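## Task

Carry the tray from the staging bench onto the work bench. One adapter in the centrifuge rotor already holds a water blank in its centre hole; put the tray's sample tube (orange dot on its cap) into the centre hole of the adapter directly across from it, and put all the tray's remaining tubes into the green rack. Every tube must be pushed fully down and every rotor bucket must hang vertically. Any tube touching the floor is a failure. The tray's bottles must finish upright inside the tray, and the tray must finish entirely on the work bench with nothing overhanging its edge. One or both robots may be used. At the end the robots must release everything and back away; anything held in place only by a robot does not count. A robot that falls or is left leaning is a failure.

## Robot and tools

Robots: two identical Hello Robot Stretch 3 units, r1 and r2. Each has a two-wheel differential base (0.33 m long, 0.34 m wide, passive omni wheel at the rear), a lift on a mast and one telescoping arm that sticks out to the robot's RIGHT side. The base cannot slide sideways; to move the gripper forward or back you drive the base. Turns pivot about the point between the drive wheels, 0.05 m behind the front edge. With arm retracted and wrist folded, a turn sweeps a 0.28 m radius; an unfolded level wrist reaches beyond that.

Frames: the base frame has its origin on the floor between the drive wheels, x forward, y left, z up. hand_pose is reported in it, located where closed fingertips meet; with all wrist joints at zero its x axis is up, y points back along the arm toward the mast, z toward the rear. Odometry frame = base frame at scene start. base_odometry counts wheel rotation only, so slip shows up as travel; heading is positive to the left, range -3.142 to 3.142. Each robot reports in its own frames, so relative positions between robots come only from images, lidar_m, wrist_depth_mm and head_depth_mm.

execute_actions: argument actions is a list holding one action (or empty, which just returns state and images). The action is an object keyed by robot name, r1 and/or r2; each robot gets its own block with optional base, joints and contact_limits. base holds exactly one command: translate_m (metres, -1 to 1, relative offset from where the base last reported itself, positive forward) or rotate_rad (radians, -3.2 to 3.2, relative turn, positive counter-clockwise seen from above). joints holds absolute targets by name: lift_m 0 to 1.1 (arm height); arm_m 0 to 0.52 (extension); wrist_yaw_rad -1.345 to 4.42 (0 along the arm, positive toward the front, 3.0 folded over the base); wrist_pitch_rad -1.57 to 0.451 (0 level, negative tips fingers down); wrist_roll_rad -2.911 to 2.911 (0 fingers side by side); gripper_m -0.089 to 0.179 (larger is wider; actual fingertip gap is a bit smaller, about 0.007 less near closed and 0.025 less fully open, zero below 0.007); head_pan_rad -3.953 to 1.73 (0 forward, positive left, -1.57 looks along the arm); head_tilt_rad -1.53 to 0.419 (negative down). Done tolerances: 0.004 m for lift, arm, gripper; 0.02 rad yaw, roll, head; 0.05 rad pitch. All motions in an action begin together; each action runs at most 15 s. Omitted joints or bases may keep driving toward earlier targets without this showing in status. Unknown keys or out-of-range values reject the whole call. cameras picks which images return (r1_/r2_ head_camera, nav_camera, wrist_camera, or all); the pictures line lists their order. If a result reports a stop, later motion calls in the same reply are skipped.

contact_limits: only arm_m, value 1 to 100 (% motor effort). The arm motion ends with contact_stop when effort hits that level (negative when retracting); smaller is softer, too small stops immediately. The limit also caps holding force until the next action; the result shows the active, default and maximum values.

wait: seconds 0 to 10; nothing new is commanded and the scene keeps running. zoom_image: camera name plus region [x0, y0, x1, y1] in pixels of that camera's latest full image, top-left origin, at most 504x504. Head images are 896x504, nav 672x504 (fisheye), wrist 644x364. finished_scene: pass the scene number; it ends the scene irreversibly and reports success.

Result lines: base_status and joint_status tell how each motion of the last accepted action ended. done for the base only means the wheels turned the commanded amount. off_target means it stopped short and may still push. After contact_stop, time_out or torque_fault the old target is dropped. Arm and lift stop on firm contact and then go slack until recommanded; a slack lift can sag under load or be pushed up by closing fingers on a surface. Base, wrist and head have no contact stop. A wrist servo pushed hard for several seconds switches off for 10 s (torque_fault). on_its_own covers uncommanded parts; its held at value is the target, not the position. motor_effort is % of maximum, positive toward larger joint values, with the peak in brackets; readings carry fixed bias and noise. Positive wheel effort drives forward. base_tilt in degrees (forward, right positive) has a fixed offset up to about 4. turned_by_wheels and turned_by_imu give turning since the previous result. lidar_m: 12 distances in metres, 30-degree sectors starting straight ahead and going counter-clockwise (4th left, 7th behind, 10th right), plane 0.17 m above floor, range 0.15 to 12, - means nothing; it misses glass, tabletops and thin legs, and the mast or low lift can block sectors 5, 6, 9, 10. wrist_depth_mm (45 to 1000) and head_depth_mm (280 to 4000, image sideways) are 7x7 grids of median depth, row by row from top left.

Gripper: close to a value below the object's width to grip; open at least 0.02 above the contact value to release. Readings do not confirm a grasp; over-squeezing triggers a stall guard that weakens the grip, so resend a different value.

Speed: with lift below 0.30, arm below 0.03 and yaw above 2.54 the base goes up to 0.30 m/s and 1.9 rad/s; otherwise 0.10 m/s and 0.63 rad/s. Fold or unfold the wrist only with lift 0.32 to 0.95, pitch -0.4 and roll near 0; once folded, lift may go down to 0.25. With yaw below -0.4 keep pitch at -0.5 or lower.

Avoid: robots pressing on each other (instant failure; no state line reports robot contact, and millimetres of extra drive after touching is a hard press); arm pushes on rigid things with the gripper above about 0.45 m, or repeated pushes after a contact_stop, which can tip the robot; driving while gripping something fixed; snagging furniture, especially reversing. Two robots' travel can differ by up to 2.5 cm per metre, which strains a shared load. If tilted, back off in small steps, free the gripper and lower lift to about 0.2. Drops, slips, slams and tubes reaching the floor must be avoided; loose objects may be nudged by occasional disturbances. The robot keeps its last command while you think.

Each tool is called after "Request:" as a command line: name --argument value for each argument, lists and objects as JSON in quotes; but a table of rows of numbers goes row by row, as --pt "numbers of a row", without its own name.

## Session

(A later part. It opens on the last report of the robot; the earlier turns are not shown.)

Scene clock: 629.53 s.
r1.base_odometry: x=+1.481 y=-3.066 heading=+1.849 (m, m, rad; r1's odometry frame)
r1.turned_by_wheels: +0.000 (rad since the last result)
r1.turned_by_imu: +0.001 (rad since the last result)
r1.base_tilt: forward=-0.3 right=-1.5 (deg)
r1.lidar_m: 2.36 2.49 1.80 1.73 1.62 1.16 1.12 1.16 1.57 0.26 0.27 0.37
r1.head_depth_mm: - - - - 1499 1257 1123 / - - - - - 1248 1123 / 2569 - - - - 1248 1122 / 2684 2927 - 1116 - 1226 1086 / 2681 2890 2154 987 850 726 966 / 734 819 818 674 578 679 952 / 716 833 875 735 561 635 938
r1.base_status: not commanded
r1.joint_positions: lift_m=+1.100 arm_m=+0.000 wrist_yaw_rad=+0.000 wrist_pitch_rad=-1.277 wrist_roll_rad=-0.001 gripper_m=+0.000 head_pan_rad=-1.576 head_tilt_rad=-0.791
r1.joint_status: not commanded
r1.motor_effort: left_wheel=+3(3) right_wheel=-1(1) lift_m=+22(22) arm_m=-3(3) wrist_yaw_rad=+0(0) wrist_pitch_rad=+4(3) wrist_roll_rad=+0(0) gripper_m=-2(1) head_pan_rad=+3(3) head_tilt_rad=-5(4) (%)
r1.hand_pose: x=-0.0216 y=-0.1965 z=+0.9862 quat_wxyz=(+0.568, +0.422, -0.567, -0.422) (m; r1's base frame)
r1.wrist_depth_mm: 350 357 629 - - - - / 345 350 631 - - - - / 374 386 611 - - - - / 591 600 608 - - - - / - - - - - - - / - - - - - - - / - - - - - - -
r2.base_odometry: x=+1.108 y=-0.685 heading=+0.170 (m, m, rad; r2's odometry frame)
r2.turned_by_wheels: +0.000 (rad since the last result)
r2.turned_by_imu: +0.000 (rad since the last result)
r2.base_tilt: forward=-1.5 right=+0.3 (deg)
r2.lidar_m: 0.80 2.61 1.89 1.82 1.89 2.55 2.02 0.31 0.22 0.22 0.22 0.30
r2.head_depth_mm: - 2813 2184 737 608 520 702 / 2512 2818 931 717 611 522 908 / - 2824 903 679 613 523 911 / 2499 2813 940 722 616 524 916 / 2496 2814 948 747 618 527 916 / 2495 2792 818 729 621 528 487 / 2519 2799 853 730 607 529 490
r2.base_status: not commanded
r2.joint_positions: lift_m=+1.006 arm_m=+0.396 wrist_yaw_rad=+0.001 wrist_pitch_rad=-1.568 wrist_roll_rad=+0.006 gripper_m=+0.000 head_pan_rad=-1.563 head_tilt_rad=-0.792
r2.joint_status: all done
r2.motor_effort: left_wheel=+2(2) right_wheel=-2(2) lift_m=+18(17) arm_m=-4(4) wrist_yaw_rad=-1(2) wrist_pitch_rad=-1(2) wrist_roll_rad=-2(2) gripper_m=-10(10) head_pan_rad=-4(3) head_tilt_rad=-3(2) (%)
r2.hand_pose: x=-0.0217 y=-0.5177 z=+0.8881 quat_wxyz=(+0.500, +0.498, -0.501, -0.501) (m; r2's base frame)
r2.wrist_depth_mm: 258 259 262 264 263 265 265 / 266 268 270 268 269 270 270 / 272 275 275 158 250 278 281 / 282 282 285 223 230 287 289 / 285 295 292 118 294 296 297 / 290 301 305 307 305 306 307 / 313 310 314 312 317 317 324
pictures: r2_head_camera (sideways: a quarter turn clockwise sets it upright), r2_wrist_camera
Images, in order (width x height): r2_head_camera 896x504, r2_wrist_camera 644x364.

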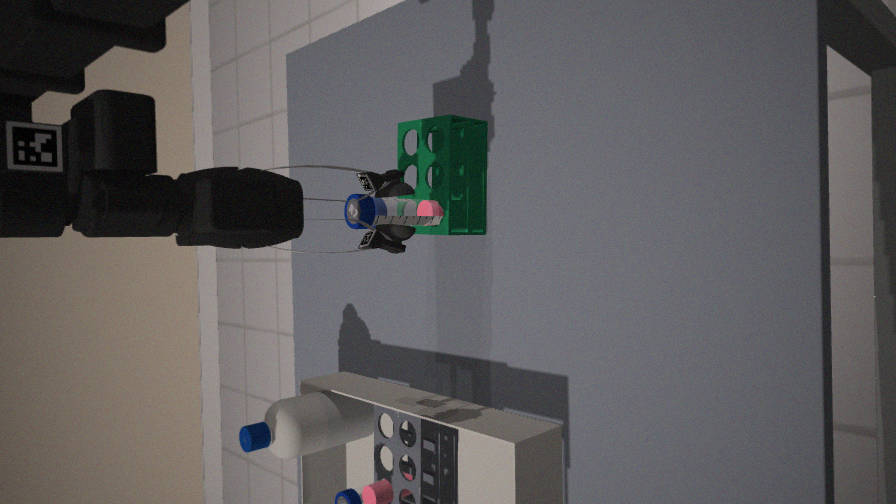

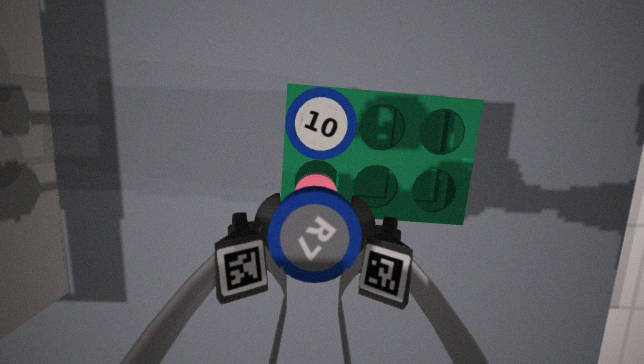

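Entering well.

Request:
execute_actions --actions '[{"r2":{"joints":{"lift_m":0.975}}}]' --cameras '[]'

Request:
execute_actions --actions '[{"r2":{"joints":{"lift_m":0.95}}}]' --cameras '["r2_head_camera","r2_wrist_camera"]'

Scene clock: 634.73 s.
r1.base_odometry: x=+1.481 y=-3.066 heading=+1.849 (m, m, rad; r1's odometry frame)
r1.turned_by_wheels: +0.000 (rad since the last result)
r1.turned_by_imu: +0.001 (rad since the last result)
r1.base_tilt: forward=-0.3 right=-1.4 (deg)
r1.lidar_m: 2.36 2.49 1.80 1.73 1.61 1.17 1.12 1.16 1.56 0.26 0.27 0.37
r1.head_depth_mm: - - - - 1501 1264 1121 / - - - - - 1245 1129 / 2596 - - - - 1247 1119 / 2685 2881 - 1105 - 1232 1083 / 2689 2884 2127 986 846 727 966 / 733 820 817 675 577 682 946 / 716 833 873 736 561 638 935
r1.base_status: not commanded
r1.joint_positions: lift_m=+1.100 arm_m=+0.000 wrist_yaw_rad=+0.000 wrist_pitch_rad=-1.277 wrist_roll_rad=-0.001 gripper_m=+0.000 head_pan_rad=-1.576 head_tilt_rad=-0.791
r1.joint_status: not commanded
r1.motor_effort: left_wheel=+3(3) right_wheel=-1(1) lift_m=+22(22) arm_m=-3(3) wrist_yaw_rad=+0(0) wrist_pitch_rad=+3(4) wrist_roll_rad=+0(0) gripper_m=-1(2) head_pan_rad=+2(2) head_tilt_rad=-4(5) (%)
r1.hand_pose: x=-0.0216 y=-0.1965 z=+0.9862 quat_wxyz=(+0.568, +0.422, -0.567, -0.422) (m; r1's base frame)
r1.wrist_depth_mm: 354 355 638 - - - - / 346 349 629 - - - - / 376 386 614 - - - - / 588 591 609 - - - - / - - - - - - - / - - - - - - - / - - - - - - -
r2.base_odometry: x=+1.108 y=-0.685 heading=+0.170 (m, m, rad; r2's odometry frame)
r2.turned_by_wheels: +0.000 (rad since the last result)
r2.turned_by_imu: +0.000 (rad since the last result)
r2.base_tilt: forward=-1.5 right=+0.3 (deg)
r2.lidar_m: 0.80 2.61 1.90 1.82 1.88 2.56 2.02 0.31 0.22 0.21 0.22 0.30
r2.head_depth_mm: 2411 - 2096 735 609 520 700 / - 2786 931 716 611 522 907 / - - 904 680 614 524 911 / 2486 2804 910 722 616 525 914 / 2506 2793 949 748 618 526 915 / 2494 2791 819 728 620 527 488 / 2505 2778 854 730 608 530 489
r2.base_status: not commanded
r2.joint_positions: lift_m=+0.976 arm_m=+0.396 wrist_yaw_rad=+0.001 wrist_pitch_rad=-1.567 wrist_roll_rad=+0.006 gripper_m=+0.000 head_pan_rad=-1.563 head_tilt_rad=-0.792
r2.joint_status: all done
r2.motor_effort: left_wheel=+2(2) right_wheel=-2(2) lift_m=+18(15) arm_m=-4(4) wrist_yaw_rad=-2(1) wrist_pitch_rad=-1(2) wrist_roll_rad=-2(2) gripper_m=-10(10) head_pan_rad=-3(3) head_tilt_rad=-3(3) (%)
r2.hand_pose: x=-0.0217 y=-0.5180 z=+0.8581 quat_wxyz=(+0.500, +0.498, -0.502, -0.501) (m; r2's base frame)
r2.wrist_depth_mm: 233 236 234 234 238 236 236 / 239 239 241 239 241 243 244 / 245 247 246 128 225 247 250 / 253 254 255 131 196 255 258 / 260 261 261 119 229 264 267 / 267 268 274 273 272 272 275 / 277 278 281 279 282 282 283
pictures: none
No camera images: the call's "cameras" was empty. Leave "cameras" out to get every camera's image.

Scene clock: 636.67 s.
r1.base_odometry: x=+1.481 y=-3.066 heading=+1.849 (m, m, rad; r1's odometry frame)
r1.turned_by_wheels: +0.000 (rad since the last result)
r1.turned_by_imu: +0.000 (rad since the last result)
r1.base_tilt: forward=-0.2 right=-1.5 (deg)
r1.lidar_m: 2.36 2.49 1.81 1.73 1.61 1.17 1.12 1.15 1.56 0.26 0.27 0.37
r1.head_depth_mm: - - - - 1501 1263 1125 / - - - - - 1243 1121 / 2572 - - - - 1244 1115 / 2674 2921 - 1108 - 1233 1080 / 2669 2891 2152 986 849 730 968 / 734 817 817 674 576 679 950 / 718 830 877 736 562 638 935
r1.base_status: not commanded
r1.joint_positions: lift_m=+1.100 arm_m=+0.000 wrist_yaw_rad=+0.000 wrist_pitch_rad=-1.277 wrist_roll_rad=-0.001 gripper_m=+0.000 head_pan_rad=-1.576 head_tilt_rad=-0.791
r1.joint_status: not commanded
r1.motor_effort: left_wheel=+3(3) right_wheel=-1(1) lift_m=+22(22) arm_m=-3(3) wrist_yaw_rad=+0(0) wrist_pitch_rad=+3(4) wrist_roll_rad=+0(0) gripper_m=-2(2) head_pan_rad=+2(2) head_tilt_rad=-4(5) (%)
r1.hand_pose: x=-0.0216 y=-0.1965 z=+0.9862 quat_wxyz=(+0.568, +0.422, -0.567, -0.422) (m; r1's base frame)
r1.wrist_depth_mm: 352 357 627 - - - - / 346 351 632 - - - - / 377 383 622 - - - - / 589 593 607 - - - - / - - - - - - - / - - - - - - - / - - - - - - -
r2.base_odometry: x=+1.108 y=-0.685 heading=+0.170 (m, m, rad; r2's odometry frame)
r2.turned_by_wheels: +0.000 (rad since the last result)
r2.turned_by_imu: +0.000 (rad since the last result)
r2.base_tilt: forward=-1.5 right=+0.2 (deg)
r2.lidar_m: 0.81 2.62 1.89 1.82 1.88 2.55 2.02 0.31 0.22 0.22 0.22 0.30
r2.head_depth_mm: 2468 - 930 735 610 520 702 / 2416 2781 932 715 611 521 910 / 2419 - 900 680 613 524 911 / 2492 2812 910 723 615 526 912 / 2496 2806 949 748 618 526 918 / 2503 2808 819 729 621 529 918 / 2504 2804 872 731 608 530 488
r2.base_status: not commanded
r2.joint_positions: lift_m=+0.957 arm_m=+0.396 wrist_yaw_rad=+0.001 wrist_pitch_rad=-1.571 wrist_roll_rad=+0.005 gripper_m=+0.000 head_pan_rad=-1.563 head_tilt_rad=-0.792
r2.joint_status: lift_m contact_stop (moved -0.019 of -0.026)
r2.on_its_own: lift_m is slack since a contact_stop, until your next command for it (your +0.950 is given up)
r2.motor_effort: left_wheel=+2(3) right_wheel=-1(2) lift_m=+40(41) arm_m=-4(4) wrist_yaw_rad=-1(1) wrist_pitch_rad=+0(2) wrist_roll_rad=-2(2) gripper_m=-10(11) head_pan_rad=-3(3) head_tilt_rad=-2(2) (%)
r2.hand_pose: x=-0.0217 y=-0.5170 z=+0.8392 quat_wxyz=(+0.499, +0.499, -0.501, -0.502) (m; r2's base frame)
r2.wrist_depth_mm: 217 217 219 217 219 220 221 / 224 223 225 222 223 224 226 / 229 230 230 111 204 202 234 / 235 237 238 117 177 207 240 / 244 244 242 118 213 245 247 / 252 250 254 254 254 255 256 / 260 259 262 260 261 263 262
pictures: r2_head_camera (sideways: a quarter turn clockwise sets it upright), r2_wrist_camera
Images, in order (width x height): r2_head_camera 896x504, r2_wrist_camera 644x364.

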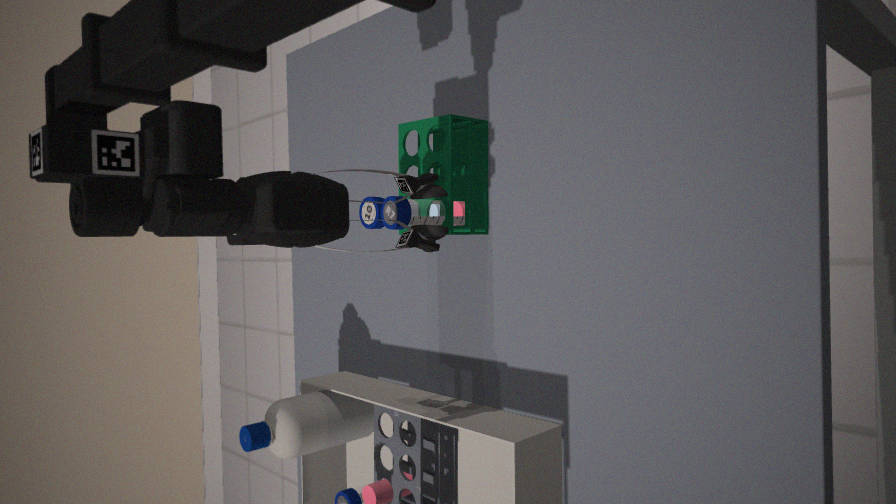

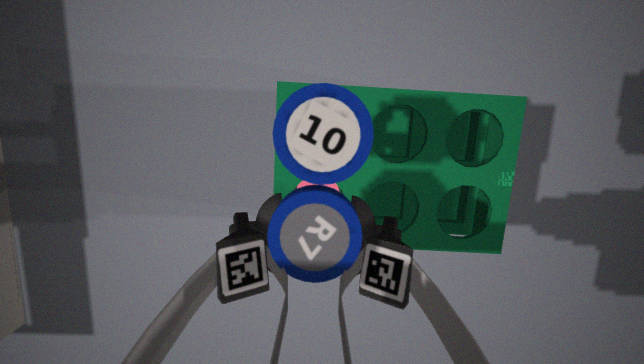

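Request:
execute_actions --actions '[{"r2":{"joints":{"gripper_m":0.06,"lift_m":0.96}}}]' --cameras '[]'

Request:
execute_actions --actions '[{"r2":{"joints":{"lift_m":1.1}}}]' --cameras '[]'

Request:
execute_actions --actions '[{"r2":{"base":{"translate_m":0.34},"joints":{"wrist_roll_rad":1.57,"gripper_m":0.07}}}]' --cameras '[]'

Request:
execute_actions --actions '[{"r2":{"joints":{"arm_m":0.497}}}]' --cameras '[]'

Request:
execute_actions --actions '[{"r2":{"joints":{"lift_m":0.985}}}]' --cameras '["r2_head_camera","r2_wrist_camera"]'

Scene clock: 647.20 s.
r1.base_odometry: x=+1.481 y=-3.066 heading=+1.849 (m, m, rad; r1's odometry frame)
r1.turned_by_wheels: +0.000 (rad since the last result)
r1.turned_by_imu: +0.001 (rad since the last result)
r1.base_tilt: forward=-0.3 right=-1.5 (deg)
r1.lidar_m: 2.36 2.49 1.80 1.73 1.61 1.17 1.12 1.16 1.57 0.26 0.27 0.37
r1.head_depth_mm: - - - - 1503 1270 1127 / - - - - - 1241 1128 / 2520 - - - - 1245 1122 / 2659 2884 - 1110 - 1234 1083 / 2658 2882 2136 989 846 729 965 / 735 818 823 674 578 679 952 / 718 832 873 735 563 638 933
r1.base_status: not commanded
r1.joint_positions: lift_m=+1.100 arm_m=+0.000 wrist_yaw_rad=+0.000 wrist_pitch_rad=-1.277 wrist_roll_rad=-0.001 gripper_m=+0.000 head_pan_rad=-1.576 head_tilt_rad=-0.791
r1.joint_status: not commanded
r1.motor_effort: left_wheel=+3(4) right_wheel=-1(1) lift_m=+22(22) arm_m=-3(3) wrist_yaw_rad=+0(1) wrist_pitch_rad=+3(4) wrist_roll_rad=+0(0) gripper_m=-2(1) head_pan_rad=+3(2) head_tilt_rad=-5(5) (%)
r1.hand_pose: x=-0.0216 y=-0.1965 z=+0.9862 quat_wxyz=(+0.568, +0.422, -0.567, -0.422) (m; r1's base frame)
r1.wrist_depth_mm: 351 354 633 - - - - / 345 348 622 - - - - / 378 385 619 - - - - / 590 597 609 - - - - / - - - - - - - / - - - - - - - / - - - - - - -
r2.base_odometry: x=+1.108 y=-0.685 heading=+0.170 (m, m, rad; r2's odometry frame)
r2.turned_by_wheels: +0.000 (rad since the last result)
r2.turned_by_imu: +0.000 (rad since the last result)
r2.base_tilt: forward=-1.5 right=+0.3 (deg)
r2.lidar_m: 0.80 2.61 1.90 1.82 1.88 2.57 2.02 0.31 0.22 0.22 0.22 0.30
r2.head_depth_mm: 2453 - 965 734 609 520 700 / 2410 2780 932 717 611 522 910 / 2418 - 903 680 613 523 910 / 2473 2815 908 722 616 525 911 / 2507 2806 947 748 617 526 919 / 2517 2814 817 728 621 528 488 / 2503 2794 854 731 607 530 488
r2.base_status: not commanded
r2.joint_positions: lift_m=+0.959 arm_m=+0.396 wrist_yaw_rad=+0.001 wrist_pitch_rad=-1.570 wrist_roll_rad=+0.005 gripper_m=+0.060 head_pan_rad=-1.563 head_tilt_rad=-0.792
r2.joint_status: all done
r2.motor_effort: left_wheel=+2(3) right_wheel=-2(2) lift_m=+58(60) arm_m=-4(4) wrist_yaw_rad=-2(2) wrist_pitch_rad=-1(0) wrist_roll_rad=-2(2) gripper_m=+1(80) head_pan_rad=-3(3) head_tilt_rad=-2(2) (%)
r2.hand_pose: x=-0.0217 y=-0.5174 z=+0.8419 quat_wxyz=(+0.499, +0.499, -0.501, -0.501) (m; r2's base frame)
r2.wrist_depth_mm: 218 217 218 218 219 220 220 / 223 225 226 224 223 225 227 / 230 230 231 112 174 204 234 / 237 238 240 120 179 208 241 / 245 245 243 119 184 215 249 / 252 253 256 254 258 257 257 / 260 260 262 262 264 264 266
pictures: none
No camera images: the call's "cameras" was empty. Leave "cameras" out to get every camera's image.

Scene clock: 649.30 s.
r1.base_odometry: x=+1.481 y=-3.066 heading=+1.849 (m, m, rad; r1's odometry frame)
r1.turned_by_wheels: +0.000 (rad since the last result)
r1.turned_by_imu: +0.000 (rad since the last result)
r1.base_tilt: forward=-0.2 right=-1.4 (deg)
r1.lidar_m: 2.36 2.49 1.80 1.73 1.61 1.16 1.12 1.16 1.56 0.26 0.27 0.37
r1.head_depth_mm: - - - - 1495 1257 1127 / - - - - - 1240 1113 / 2599 - - - - 1243 1117 / 2678 2872 - 1113 - 1237 1082 / 2684 2925 2141 989 849 730 963 / 734 821 823 674 577 679 953 / 717 833 878 733 561 636 936
r1.base_status: not commanded
r1.joint_positions: lift_m=+1.100 arm_m=+0.000 wrist_yaw_rad=+0.000 wrist_pitch_rad=-1.277 wrist_roll_rad=-0.001 gripper_m=+0.000 head_pan_rad=-1.576 head_tilt_rad=-0.791
r1.joint_status: not commanded
r1.motor_effort: left_wheel=+3(3) right_wheel=-1(1) lift_m=+22(22) arm_m=-3(3) wrist_yaw_rad=+0(0) wrist_pitch_rad=+4(3) wrist_roll_rad=+0(0) gripper_m=-2(2) head_pan_rad=+3(3) head_tilt_rad=-6(4) (%)
r1.hand_pose: x=-0.0216 y=-0.1965 z=+0.9862 quat_wxyz=(+0.568, +0.422, -0.567, -0.422) (m; r1's base frame)
r1.wrist_depth_mm: 349 356 636 - - - - / 347 349 628 - - - - / 377 386 614 - - - - / 590 600 609 - - - - / - - - - - - - / - - - - - - - / - - - - - - -
r2.base_odometry: x=+1.108 y=-0.685 heading=+0.170 (m, m, rad; r2's odometry frame)
r2.turned_by_wheels: +0.000 (rad since the last result)
r2.turned_by_imu: +0.000 (rad since the last result)
r2.base_tilt: forward=-1.5 right=+0.3 (deg)
r2.lidar_m: 0.80 2.62 1.89 1.82 1.88 2.55 2.02 0.31 0.22 0.22 0.22 0.30
r2.head_depth_mm: 2510 2788 2163 733 609 520 702 / 2501 2793 931 718 611 521 912 / 2456 2811 904 679 613 523 909 / 2524 2826 939 725 614 525 914 / 2504 2809 948 749 617 527 916 / 2515 2786 818 730 619 529 488 / 2504 2778 853 728 607 530 489
r2.base_status: not commanded
r2.joint_positions: lift_m=+1.099 arm_m=+0.396 wrist_yaw_rad=+0.001 wrist_pitch_rad=-1.570 wrist_roll_rad=+0.005 gripper_m=+0.060 head_pan_rad=-1.563 head_tilt_rad=-0.792
r2.joint_status: all done
r2.motor_effort: left_wheel=+2(2) right_wheel=-1(2) lift_m=+62(66) arm_m=-4(4) wrist_yaw_rad=-1(1) wrist_pitch_rad=-1(0) wrist_roll_rad=-2(3) gripper_m=+0(1) head_pan_rad=-3(3) head_tilt_rad=-3(3) (%)
r2.hand_pose: x=-0.0217 y=-0.5174 z=+0.9810 quat_wxyz=(+0.499, +0.499, -0.501, -0.501) (m; r2's base frame)
r2.wrist_depth_mm: 310 344 347 349 352 349 - / 310 358 359 358 360 361 - / 324 364 371 310 342 373 - / 372 379 381 377 378 387 - / 385 386 390 395 387 397 - / 401 400 410 408 - 404 - / 418 418 417 420 421 428 -
pictures: none
No camera images: the call's "cameras" was empty. Leave "cameras" out to get every camera's image.

Scene clock: 654.20 s.
r1.base_odometry: x=+1.481 y=-3.066 heading=+1.849 (m, m, rad; r1's odometry frame)
r1.turned_by_wheels: +0.000 (rad since the last result)
r1.turned_by_imu: +0.001 (rad since the last result)
r1.base_tilt: forward=-0.2 right=-1.4 (deg)
r1.lidar_m: 2.36 2.50 1.80 1.73 1.61 1.17 1.12 1.16 1.57 0.26 0.27 0.37
r1.head_depth_mm: - - - - 1498 1259 1122 / - - - - - 1247 1126 / 2574 - - - - 1253 1117 / 2675 2876 - 1102 - 1230 1082 / 2673 2876 2150 985 851 731 969 / 735 818 820 676 577 681 951 / 719 837 872 737 562 638 935
r1.base_status: not commanded
r1.joint_positions: lift_m=+1.100 arm_m=+0.000 wrist_yaw_rad=+0.000 wrist_pitch_rad=-1.277 wrist_roll_rad=-0.001 gripper_m=+0.000 head_pan_rad=-1.576 head_tilt_rad=-0.791
r1.joint_status: not commanded
r1.motor_effort: left_wheel=+3(3) right_wheel=-1(1) lift_m=+22(22) arm_m=-3(3) wrist_yaw_rad=+0(0) wrist_pitch_rad=+3(3) wrist_roll_rad=+0(1) gripper_m=-2(2) head_pan_rad=+3(2) head_tilt_rad=-5(4) (%)
r1.hand_pose: x=-0.0216 y=-0.1965 z=+0.9862 quat_wxyz=(+0.568, +0.422, -0.567, -0.422) (m; r1's base frame)
r1.wrist_depth_mm: 347 356 634 - - - - / 346 350 630 - - - - / 376 387 611 - - - - / 592 598 609 - - - - / - - - - - - - / - - - - - - - / - - - - - - -
r2.base_odometry: x=+1.443 y=-0.628 heading=+0.170 (m, m, rad; r2's odometry frame)
r2.turned_by_wheels: +0.000 (rad since the last result)
r2.turned_by_imu: +0.000 (rad since the last result)
r2.base_tilt: forward=-1.5 right=+0.3 (deg)
r2.lidar_m: 0.79 2.61 1.90 1.82 1.89 2.56 2.36 0.30 0.22 0.21 0.22 0.30
r2.head_depth_mm: 2511 2786 928 735 610 520 481 / 2428 2775 896 714 596 521 483 / 2459 2779 762 717 599 523 483 / 2421 2779 871 718 601 525 484 / 2489 2814 871 681 604 527 485 / 2523 2803 954 690 606 528 487 / 2488 2800 955 755 623 530 488
r2.base_status: done
r2.joint_positions: lift_m=+1.099 arm_m=+0.396 wrist_yaw_rad=+0.001 wrist_pitch_rad=-1.570 wrist_roll_rad=+1.564 gripper_m=+0.070 head_pan_rad=-1.563 head_tilt_rad=-0.792
r2.joint_status: all done
r2.motor_effort: left_wheel=+1(6) right_wheel=-1(2) lift_m=+62(62) arm_m=-4(4) wrist_yaw_rad=-1(1) wrist_pitch_rad=+0(0) wrist_roll_rad=+3(4) gripper_m=+1(48) head_pan_rad=-3(3) head_tilt_rad=-3(3) (%)
r2.hand_pose: x=-0.0216 y=-0.5171 z=+0.9810 quat_wxyz=(+0.003, +0.003, -0.707, -0.707) (m; r2's base frame)
r2.wrist_depth_mm: 309 346 345 346 346 350 347 / 240 343 302 355 352 358 359 / 314 370 309 369 366 371 369 / 351 382 316 376 377 378 385 / 364 391 332 386 389 393 400 / 371 403 341 396 325 404 - / 416 371 346 353 282 422 -
pictures: none
No camera images: the call's "cameras" was empty. Leave "cameras" out to get every camera's image.

Scene clock: 656.17 s.
r1.base_odometry: x=+1.481 y=-3.066 heading=+1.849 (m, m, rad; r1's odometry frame)
r1.turned_by_wheels: +0.000 (rad since the last result)
r1.turned_by_imu: +0.000 (rad since the last result)
r1.base_tilt: forward=-0.2 right=-1.5 (deg)
r1.lidar_m: 2.36 2.49 1.80 1.73 1.62 1.17 1.12 1.16 1.56 0.26 0.27 0.37
r1.head_depth_mm: - - - - 1490 1257 1119 / - - - - - 1245 1122 / 2572 - - - - 1243 1125 / 2683 2885 - 1108 - 1227 1087 / 2658 2896 2154 988 845 727 971 / 734 818 820 676 578 678 946 / 720 838 873 736 562 637 936
r1.base_status: not commanded
r1.joint_positions: lift_m=+1.100 arm_m=+0.000 wrist_yaw_rad=+0.000 wrist_pitch_rad=-1.277 wrist_roll_rad=-0.001 gripper_m=+0.000 head_pan_rad=-1.576 head_tilt_rad=-0.791
r1.joint_status: not commanded
r1.motor_effort: left_wheel=+4(3) right_wheel=-1(1) lift_m=+22(22) arm_m=-3(3) wrist_yaw_rad=+0(1) wrist_pitch_rad=+3(4) wrist_roll_rad=+0(0) gripper_m=-2(3) head_pan_rad=+3(3) head_tilt_rad=-5(4) (%)
r1.hand_pose: x=-0.0216 y=-0.1965 z=+0.9862 quat_wxyz=(+0.568, +0.422, -0.567, -0.422) (m; r1's base frame)
r1.wrist_depth_mm: 352 355 634 - - - - / 346 349 617 - - - - / 378 388 607 - - - - / 588 605 616 - - - - / - - - - - - - / - - - - - - - / - - - - - - -
r2.base_odometry: x=+1.443 y=-0.628 heading=+0.170 (m, m, rad; r2's odometry frame)
r2.turned_by_wheels: +0.000 (rad since the last result)
r2.turned_by_imu: +0.000 (rad since the last result)
r2.base_tilt: forward=-1.5 right=+0.2 (deg)
r2.lidar_m: 0.79 2.62 1.90 1.82 1.89 2.56 2.36 0.30 0.22 0.21 0.22 0.30
r2.head_depth_mm: 2510 2800 926 733 609 521 480 / 2474 2773 897 714 597 521 481 / 2533 2818 769 716 598 523 483 / 2582 2801 871 722 600 525 485 / 2489 2807 872 683 603 526 485 / 2523 2793 954 688 607 528 487 / 2508 2813 955 756 621 529 488
r2.base_status: not commanded
r2.joint_positions: lift_m=+1.099 arm_m=+0.497 wrist_yaw_rad=+0.001 wrist_pitch_rad=-1.569 wrist_roll_rad=+1.565 gripper_m=+0.070 head_pan_rad=-1.563 head_tilt_rad=-0.792
r2.joint_status: all done
r2.motor_effort: left_wheel=+2(2) right_wheel=-1(1) lift_m=+62(62) arm_m=+2(3) wrist_yaw_rad=-1(1) wrist_pitch_rad=-1(1) wrist_roll_rad=+3(3) gripper_m=+0(0) head_pan_rad=-3(3) head_tilt_rad=-3(3) (%)
r2.hand_pose: x=-0.0216 y=-0.6178 z=+0.9809 quat_wxyz=(+0.003, +0.002, -0.708, -0.707) (m; r2's base frame)
r2.wrist_depth_mm: 349 345 341 345 346 345 348 / 363 201 350 330 352 348 358 / 374 312 369 312 366 360 370 / 391 378 380 319 379 367 380 / - 387 387 358 388 386 390 / - 406 406 344 404 378 401 / - 388 373 348 360 274 419
pictures: none
No camera images: the call's "cameras" was empty. Leave "cameras" out to get every camera's image.

Scene clock: 658.03 s.
r1.base_odometry: x=+1.481 y=-3.066 heading=+1.849 (m, m, rad; r1's odometry frame)
r1.turned_by_wheels: +0.000 (rad since the last result)
r1.turned_by_imu: +0.000 (rad since the last result)
r1.base_tilt: forward=-0.1 right=-1.4 (deg)
r1.lidar_m: 2.35 2.49 1.80 1.72 1.62 1.17 1.12 1.16 1.56 0.26 0.27 0.37
r1.head_depth_mm: - - - - 1490 1257 1123 / - - - - - 1245 1121 / 2610 - - - - 1246 1122 / 2687 2909 - 1105 - 1232 1082 / 2687 2878 2143 986 844 729 967 / 734 818 819 675 578 678 952 / 717 835 878 734 562 638 934
r1.base_status: not commanded
r1.joint_positions: lift_m=+1.100 arm_m=+0.000 wrist_yaw_rad=+0.000 wrist_pitch_rad=-1.277 wrist_roll_rad=-0.001 gripper_m=+0.000 head_pan_rad=-1.576 head_tilt_rad=-0.791
r1.joint_status: not commanded
r1.motor_effort: left_wheel=+4(3) right_wheel=-1(1) lift_m=+22(22) arm_m=-3(3) wrist_yaw_rad=+0(1) wrist_pitch_rad=+4(3) wrist_roll_rad=+0(0) gripper_m=-2(2) head_pan_rad=+2(2) head_tilt_rad=-5(5) (%)
r1.hand_pose: x=-0.0216 y=-0.1965 z=+0.9862 quat_wxyz=(+0.568, +0.422, -0.567, -0.422) (m; r1's base frame)
r1.wrist_depth_mm: 352 355 632 - - - - / 344 350 624 - - - - / 378 384 611 - - - - / 589 598 612 - - - - / - - - - - - - / - - - - - - - / - - - - - - -
r2.base_odometry: x=+1.443 y=-0.628 heading=+0.170 (m, m, rad; r2's odometry frame)
r2.turned_by_wheels: +0.000 (rad since the last result)
r2.turned_by_imu: +0.000 (rad since the last result)
r2.base_tilt: forward=-1.6 right=+0.3 (deg)
r2.lidar_m: 0.79 2.61 1.90 1.83 1.89 2.56 2.36 0.30 0.22 0.21 0.22 0.30
r2.head_depth_mm: - 2765 924 735 609 519 480 / 2609 2779 897 714 597 522 482 / - 2739 771 715 599 523 483 / 2496 2738 872 719 600 525 484 / 2495 2807 872 681 604 526 485 / 2480 2767 955 690 606 528 487 / 2485 2777 958 754 624 530 489
r2.base_status: not commanded
r2.joint_positions: lift_m=+0.986 arm_m=+0.497 wrist_yaw_rad=+0.001 wrist_pitch_rad=-1.569 wrist_roll_rad=+1.565 gripper_m=+0.070 head_pan_rad=-1.563 head_tilt_rad=-0.792
r2.joint_status: all done
r2.motor_effort: left_wheel=+1(2) right_wheel=-1(1) lift_m=+18(57) arm_m=+2(2) wrist_yaw_rad=+0(0) wrist_pitch_rad=-1(1) wrist_roll_rad=+3(3) gripper_m=+0(0) head_pan_rad=-3(3) head_tilt_rad=-2(3) (%)
r2.hand_pose: x=-0.0216 y=-0.6178 z=+0.8681 quat_wxyz=(+0.003, +0.002, -0.708, -0.707) (m; r2's base frame)
r2.wrist_depth_mm: 121 176 240 183 185 201 210 / 121 160 247 191 241 247 244 / 135 204 255 227 251 254 247 / 220 262 263 199 258 263 243 / 221 271 267 144 269 272 241 / 224 278 282 218 233 279 238 / 229 292 293 224 289 273 236
pictures: r2_head_camera (sideways: a quarter turn clockwise sets it upright), r2_wrist_camera
Images, in order (width x height): r2_head_camera 896x504, r2_wrist_camera 644x364.

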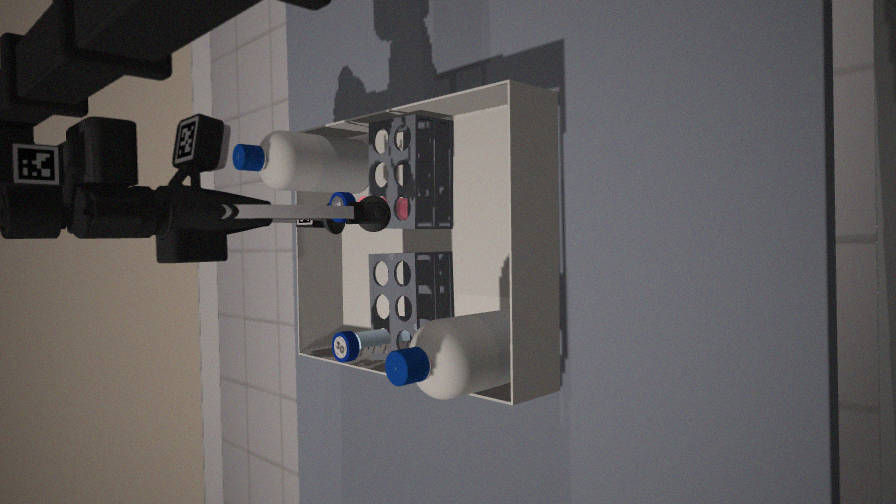

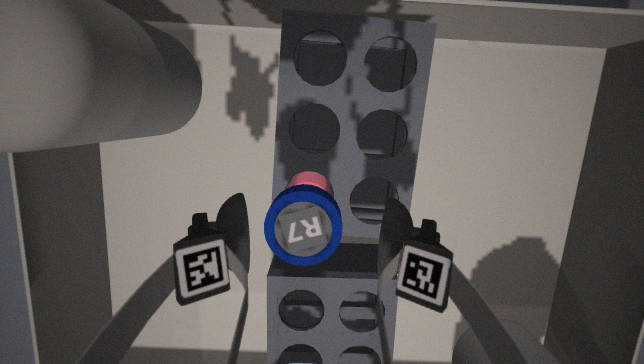

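Request:
execute_actions --actions '[{"r2":{"base":{"translate_m":0.005},"joints":{"arm_m":0.502}}}]' --cameras '[]'

Request:
execute_actions --actions '[{"r2":{"joints":{"lift_m":0.96}}}]' --cameras '["r2_wrist_camera"]'

Request:
execute_actions --actions '[{"r2":{"joints":{"gripper_m":0.0}}}]' --cameras '["r2_wrist_camera"]'

Request:
execute_actions --actions '[{"r2":{"joints":{"lift_m":1.1}}}]' --cameras '["r2_head_camera","r2_wrist_camera"]'

Scene clock: 666.27 s.
r1.base_odometry: x=+1.481 y=-3.066 heading=+1.849 (m, m, rad; r1's odometry frame)
r1.turned_by_wheels: +0.000 (rad since the last result)
r1.turned_by_imu: +0.001 (rad since the last result)
r1.base_tilt: forward=-0.3 right=-1.3 (deg)
r1.lidar_m: 2.36 2.49 1.80 1.73 1.61 1.17 1.12 1.16 1.57 0.26 0.27 0.37
r1.head_depth_mm: - - - - 1500 1254 1123 / - - - - - 1243 1124 / 2591 - - - - 1249 1122 / 2655 2870 - 1107 - 1234 1082 / 2656 2852 2148 995 847 728 965 / 733 821 822 677 578 679 955 / 721 834 874 735 563 637 937
r1.base_status: not commanded
r1.joint_positions: lift_m=+1.100 arm_m=+0.000 wrist_yaw_rad=+0.000 wrist_pitch_rad=-1.277 wrist_roll_rad=-0.001 gripper_m=+0.000 head_pan_rad=-1.576 head_tilt_rad=-0.791
r1.joint_status: not commanded
r1.motor_effort: left_wheel=+4(4) right_wheel=-1(1) lift_m=+22(22) arm_m=-3(3) wrist_yaw_rad=+1(1) wrist_pitch_rad=+3(4) wrist_roll_rad=+0(0) gripper_m=-1(2) head_pan_rad=+3(3) head_tilt_rad=-4(5) (%)
r1.hand_pose: x=-0.0216 y=-0.1965 z=+0.9862 quat_wxyz=(+0.568, +0.422, -0.567, -0.422) (m; r1's base frame)
r1.wrist_depth_mm: 352 356 637 - - - - / 344 350 622 - - - - / 377 383 614 - - - - / 587 598 614 - - - - / - - - - - - - / - - - - - - - / - - - - - - -
r2.base_odometry: x=+1.448 y=-0.627 heading=+0.170 (m, m, rad; r2's odometry frame)
r2.turned_by_wheels: +0.000 (rad since the last result)
r2.turned_by_imu: +0.000 (rad since the last result)
r2.base_tilt: forward=-1.5 right=+0.2 (deg)
r2.lidar_m: 0.79 2.62 1.89 1.83 1.89 2.56 2.36 0.30 0.22 0.21 0.22 0.30
r2.head_depth_mm: - 2780 925 734 609 520 480 / 2597 2782 897 710 596 522 481 / - 2736 775 716 598 523 482 / 2514 2799 871 719 601 525 484 / 2501 2823 869 595 603 527 485 / 2508 2783 953 709 606 528 487 / 2485 2784 954 756 622 531 488
r2.base_status: done
r2.joint_positions: lift_m=+0.986 arm_m=+0.502 wrist_yaw_rad=+0.001 wrist_pitch_rad=-1.569 wrist_roll_rad=+1.565 gripper_m=+0.070 head_pan_rad=-1.563 head_tilt_rad=-0.792
r2.joint_status: all done
r2.motor_effort: left_wheel=+1(6) right_wheel=-1(2) lift_m=+18(18) arm_m=+2(3) wrist_yaw_rad=-2(2) wrist_pitch_rad=-1(1) wrist_roll_rad=+3(2) gripper_m=+0(0) head_pan_rad=-3(3) head_tilt_rad=-2(2) (%)
r2.hand_pose: x=-0.0216 y=-0.6228 z=+0.8681 quat_wxyz=(+0.003, +0.002, -0.708, -0.707) (m; r2's base frame)
r2.wrist_depth_mm: 115 154 240 186 186 219 207 / 120 152 245 191 216 246 244 / 168 225 255 223 247 253 252 / 213 264 263 199 259 262 249 / 216 270 270 144 268 269 246 / 228 277 282 217 253 280 244 / 233 290 291 224 290 264 242
pictures: none
No camera images: the call's "cameras" was empty. Leave "cameras" out to get every camera's image.

Scene clock: 667.37 s.
r1.base_odometry: x=+1.481 y=-3.066 heading=+1.849 (m, m, rad; r1's odometry frame)
r1.turned_by_wheels: +0.000 (rad since the last result)
r1.turned_by_imu: +0.000 (rad since the last result)
r1.base_tilt: forward=-0.1 right=-1.4 (deg)
r1.lidar_m: 2.35 2.50 1.81 1.73 1.61 1.16 1.12 1.16 1.57 0.26 0.27 0.37
r1.head_depth_mm: - - - - 1496 1259 1125 / - - - - - 1242 1118 / 2555 - - - - 1245 1119 / 2663 2896 - 1111 - 1229 1085 / 2661 2910 2166 990 848 730 965 / 734 821 819 677 578 680 948 / 718 831 869 736 563 638 937
r1.base_status: not commanded
r1.joint_positions: lift_m=+1.100 arm_m=+0.000 wrist_yaw_rad=+0.000 wrist_pitch_rad=-1.277 wrist_roll_rad=-0.001 gripper_m=+0.000 head_pan_rad=-1.576 head_tilt_rad=-0.791
r1.joint_status: not commanded
r1.motor_effort: left_wheel=+4(3) right_wheel=-1(1) lift_m=+22(22) arm_m=-3(3) wrist_yaw_rad=+0(1) wrist_pitch_rad=+4(3) wrist_roll_rad=+0(0) gripper_m=-2(2) head_pan_rad=+2(2) head_tilt_rad=-5(5) (%)
r1.hand_pose: x=-0.0216 y=-0.1965 z=+0.9862 quat_wxyz=(+0.568, +0.422, -0.567, -0.422) (m; r1's base frame)
r1.wrist_depth_mm: 349 355 630 - - - - / 343 350 618 - - - - / 377 384 608 - - - - / 595 593 608 - - - - / - - - - - - - / - - - - - - - / - - - - - - -
r2.base_odometry: x=+1.448 y=-0.627 heading=+0.170 (m, m, rad; r2's odometry frame)
r2.turned_by_wheels: +0.000 (rad since the last result)
r2.turned_by_imu: +0.000 (rad since the last result)
r2.base_tilt: forward=-1.5 right=+0.3 (deg)
r2.lidar_m: 0.79 2.62 1.90 1.82 1.89 2.56 2.36 0.30 0.22 0.21 0.22 0.30
r2.head_depth_mm: 2416 - 928 736 609 520 480 / - 2785 896 708 597 522 482 / - 2829 776 717 600 523 482 / 2485 2796 871 720 600 525 484 / 2493 2794 871 596 603 526 485 / 2496 2797 952 710 606 528 487 / 2489 2807 957 754 622 530 489
r2.base_status: not commanded
r2.joint_positions: lift_m=+0.961 arm_m=+0.502 wrist_yaw_rad=+0.001 wrist_pitch_rad=-1.572 wrist_roll_rad=+1.565 gripper_m=+0.070 head_pan_rad=-1.563 head_tilt_rad=-0.792
r2.joint_status: all done
r2.motor_effort: left_wheel=+1(1) right_wheel=-1(1) lift_m=+12(16) arm_m=+2(2) wrist_yaw_rad=-1(2) wrist_pitch_rad=+0(1) wrist_roll_rad=+3(3) gripper_m=+0(0) head_pan_rad=-2(3) head_tilt_rad=-2(2) (%)
r2.hand_pose: x=-0.0216 y=-0.6221 z=+0.8434 quat_wxyz=(+0.003, +0.002, -0.707, -0.708) (m; r2's base frame)
r2.wrist_depth_mm: 112 156 217 188 163 216 207 / 115 154 223 166 168 224 224 / 169 230 230 173 222 231 228 / 215 237 238 174 233 237 237 / 216 246 244 118 227 245 242 / 219 253 256 191 195 254 244 / 221 265 264 198 261 259 241
pictures: r2_wrist_camera
Images, in order (width x height): r2_wrist_camera 644x364.

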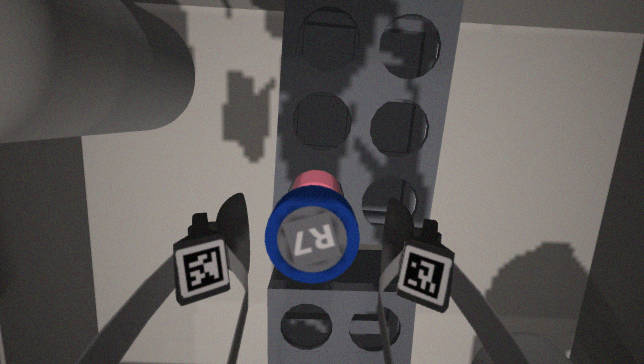

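Scene clock: 668.57 s.
r1.base_odometry: x=+1.481 y=-3.066 heading=+1.849 (m, m, rad; r1's odometry frame)
r1.turned_by_wheels: +0.000 (rad since the last result)
r1.turned_by_imu: +0.000 (rad since the last result)
r1.base_tilt: forward=-0.2 right=-1.4 (deg)
r1.lidar_m: 2.36 2.48 1.81 1.73 1.61 1.17 1.12 1.16 1.57 0.26 0.27 0.37
r1.head_depth_mm: - - - - 1495 1268 1123 / - - - - - 1239 1118 / 2550 - - - - 1243 1124 / 2696 2863 - 1105 - 1230 1087 / 2639 2887 2147 985 849 729 967 / 733 818 820 676 579 677 957 / 717 835 872 734 561 638 938
r1.base_status: not commanded
r1.joint_positions: lift_m=+1.100 arm_m=+0.000 wrist_yaw_rad=+0.000 wrist_pitch_rad=-1.277 wrist_roll_rad=-0.001 gripper_m=+0.000 head_pan_rad=-1.576 head_tilt_rad=-0.791
r1.joint_status: not commanded
r1.motor_effort: left_wheel=+4(3) right_wheel=-2(1) lift_m=+22(22) arm_m=-3(3) wrist_yaw_rad=+1(0) wrist_pitch_rad=+3(3) wrist_roll_rad=+0(0) gripper_m=-2(2) head_pan_rad=+3(3) head_tilt_rad=-4(5) (%)
r1.hand_pose: x=-0.0216 y=-0.1965 z=+0.9862 quat_wxyz=(+0.568, +0.422, -0.567, -0.422) (m; r1's base frame)
r1.wrist_depth_mm: 352 355 632 - - - - / 345 349 624 - - - - / 376 389 614 - - - - / 587 598 607 - - - - / - - - - - - - / - - - - - - - / - - - - - - -
r2.base_odometry: x=+1.448 y=-0.627 heading=+0.170 (m, m, rad; r2's odometry frame)
r2.turned_by_wheels: +0.000 (rad since the last result)
r2.turned_by_imu: +0.000 (rad since the last result)
r2.base_tilt: forward=-1.6 right=+0.3 (deg)
r2.lidar_m: 0.79 2.62 1.90 1.82 1.89 2.55 2.37 0.30 0.22 0.21 0.22 0.30
r2.head_depth_mm: 2430 - 929 735 610 521 907 / - 2789 899 708 596 522 481 / - 2800 775 718 598 524 484 / 2480 2798 870 720 600 525 485 / 2504 2789 872 596 603 526 486 / 2487 2761 953 711 606 528 488 / 2502 2801 962 753 624 530 488
r2.base_status: not commanded
r2.joint_positions: lift_m=+0.961 arm_m=+0.502 wrist_yaw_rad=+0.002 wrist_pitch_rad=-1.584 wrist_roll_rad=+1.565 gripper_m=+0.001 head_pan_rad=-1.563 head_tilt_rad=-0.792
r2.joint_status: all done
r2.motor_effort: left_wheel=+0(1) right_wheel=+1(0) lift_m=+12(11) arm_m=+2(2) wrist_yaw_rad=-2(2) wrist_pitch_rad=+6(8) wrist_roll_rad=+3(3) gripper_m=-15(90) head_pan_rad=-3(3) head_tilt_rad=-3(3) (%)
r2.hand_pose: x=-0.0216 y=-0.6190 z=+0.8437 quat_wxyz=(+0.003, +0.003, -0.702, -0.712) (m; r2's base frame)
r2.wrist_depth_mm: 115 164 217 165 164 218 206 / 118 159 225 168 169 225 227 / 196 230 231 175 227 233 233 / 220 238 239 175 224 241 239 / 222 246 245 119 247 248 241 / 224 254 257 192 253 258 239 / 226 262 262 201 263 261 236
pictures: r2_wrist_camera
Images, in order (width x height): r2_wrist_camera 644x364.

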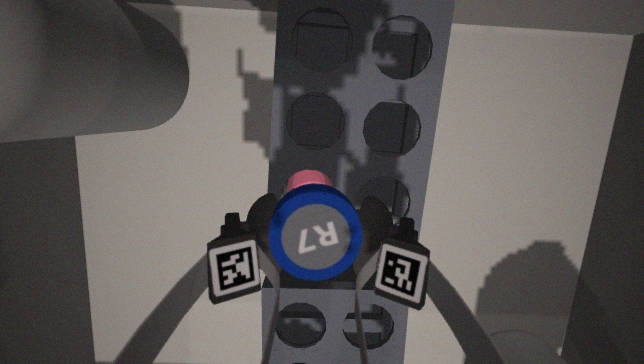

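Scene clock: 670.67 s.
r1.base_odometry: x=+1.481 y=-3.066 heading=+1.849 (m, m, rad; r1's odometry frame)
r1.turned_by_wheels: +0.000 (rad since the last result)
r1.turned_by_imu: +0.000 (rad since the last result)
r1.base_tilt: forward=-0.4 right=-1.4 (deg)
r1.lidar_m: 2.36 2.48 1.80 1.73 1.61 1.16 1.12 1.16 1.56 0.26 0.27 0.37
r1.head_depth_mm: - - - - 1497 1262 1126 / - - - - - 1254 1125 / 2573 - - - - 1250 1127 / 2677 2909 - 1107 - 1233 1088 / 2678 2893 2133 990 847 727 966 / 736 822 822 673 578 679 948 / 717 836 875 738 561 637 936
r1.base_status: not commanded
r1.joint_positions: lift_m=+1.100 arm_m=+0.000 wrist_yaw_rad=+0.000 wrist_pitch_rad=-1.277 wrist_roll_rad=-0.001 gripper_m=+0.000 head_pan_rad=-1.576 head_tilt_rad=-0.791
r1.joint_status: not commanded
r1.motor_effort: left_wheel=+3(3) right_wheel=-1(1) lift_m=+22(22) arm_m=-3(3) wrist_yaw_rad=+0(0) wrist_pitch_rad=+4(4) wrist_roll_rad=+0(0) gripper_m=-1(2) head_pan_rad=+3(2) head_tilt_rad=-5(4) (%)
r1.hand_pose: x=-0.0216 y=-0.1965 z=+0.9862 quat_wxyz=(+0.568, +0.422, -0.567, -0.422) (m; r1's base frame)
r1.wrist_depth_mm: 351 357 642 - - - - / 344 349 625 - - - - / 375 383 611 - - - - / 591 597 613 - - - - / - - - - - - - / - - - - - - - / - - - - - - -
r2.base_odometry: x=+1.448 y=-0.627 heading=+0.170 (m, m, rad; r2's odometry frame)
r2.turned_by_wheels: +0.000 (rad since the last result)
r2.turned_by_imu: +0.000 (rad since the last result)
r2.base_tilt: forward=-1.6 right=+0.2 (deg)
r2.lidar_m: 0.79 2.61 1.90 1.83 1.89 2.57 2.36 0.30 0.22 0.21 0.22 0.30
r2.head_depth_mm: 2496 2785 927 733 608 521 480 / 2492 2797 897 708 596 521 482 / 2555 2735 775 718 598 524 482 / 2600 2814 870 719 601 523 484 / 2516 2801 871 596 603 527 485 / 2500 2812 956 709 606 528 487 / 2495 2773 955 753 621 530 489
r2.base_status: not commanded
r2.joint_positions: lift_m=+1.099 arm_m=+0.502 wrist_yaw_rad=+0.002 wrist_pitch_rad=-1.569 wrist_roll_rad=+1.565 gripper_m=+0.000 head_pan_rad=-1.563 head_tilt_rad=-0.792
r2.joint_status: all done
r2.motor_effort: left_wheel=+1(1) right_wheel=-1(1) lift_m=+63(65) arm_m=+1(2) wrist_yaw_rad=+0(3) wrist_pitch_rad=-1(6) wrist_roll_rad=+3(2) gripper_m=-10(15) head_pan_rad=-3(3) head_tilt_rad=-3(2) (%)
r2.hand_pose: x=-0.0216 y=-0.6228 z=+0.9809 quat_wxyz=(+0.003, +0.003, -0.707, -0.707) (m; r2's base frame)
r2.wrist_depth_mm: 352 222 345 344 348 342 350 / 361 205 303 348 355 350 357 / 374 352 366 359 365 361 367 / - 374 380 316 378 373 383 / - 385 388 116 393 385 394 / - 402 406 343 372 341 408 / - 425 372 345 376 269 421
pictures: r2_head_camera (sideways: a quarter turn clockwise sets it upright), r2_wrist_camera
Images, in order (width x height): r2_head_camera 896x504, r2_wrist_camera 644x364.

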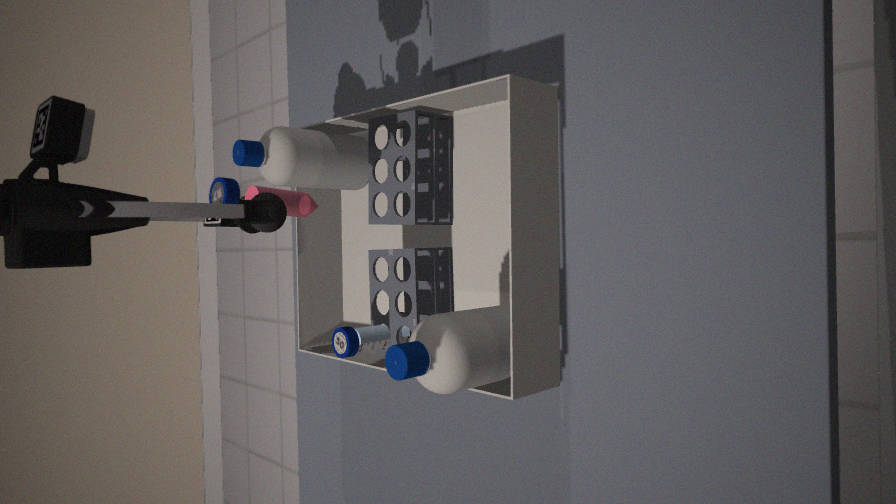

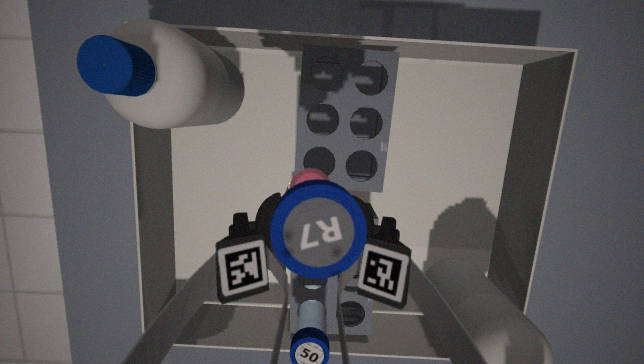

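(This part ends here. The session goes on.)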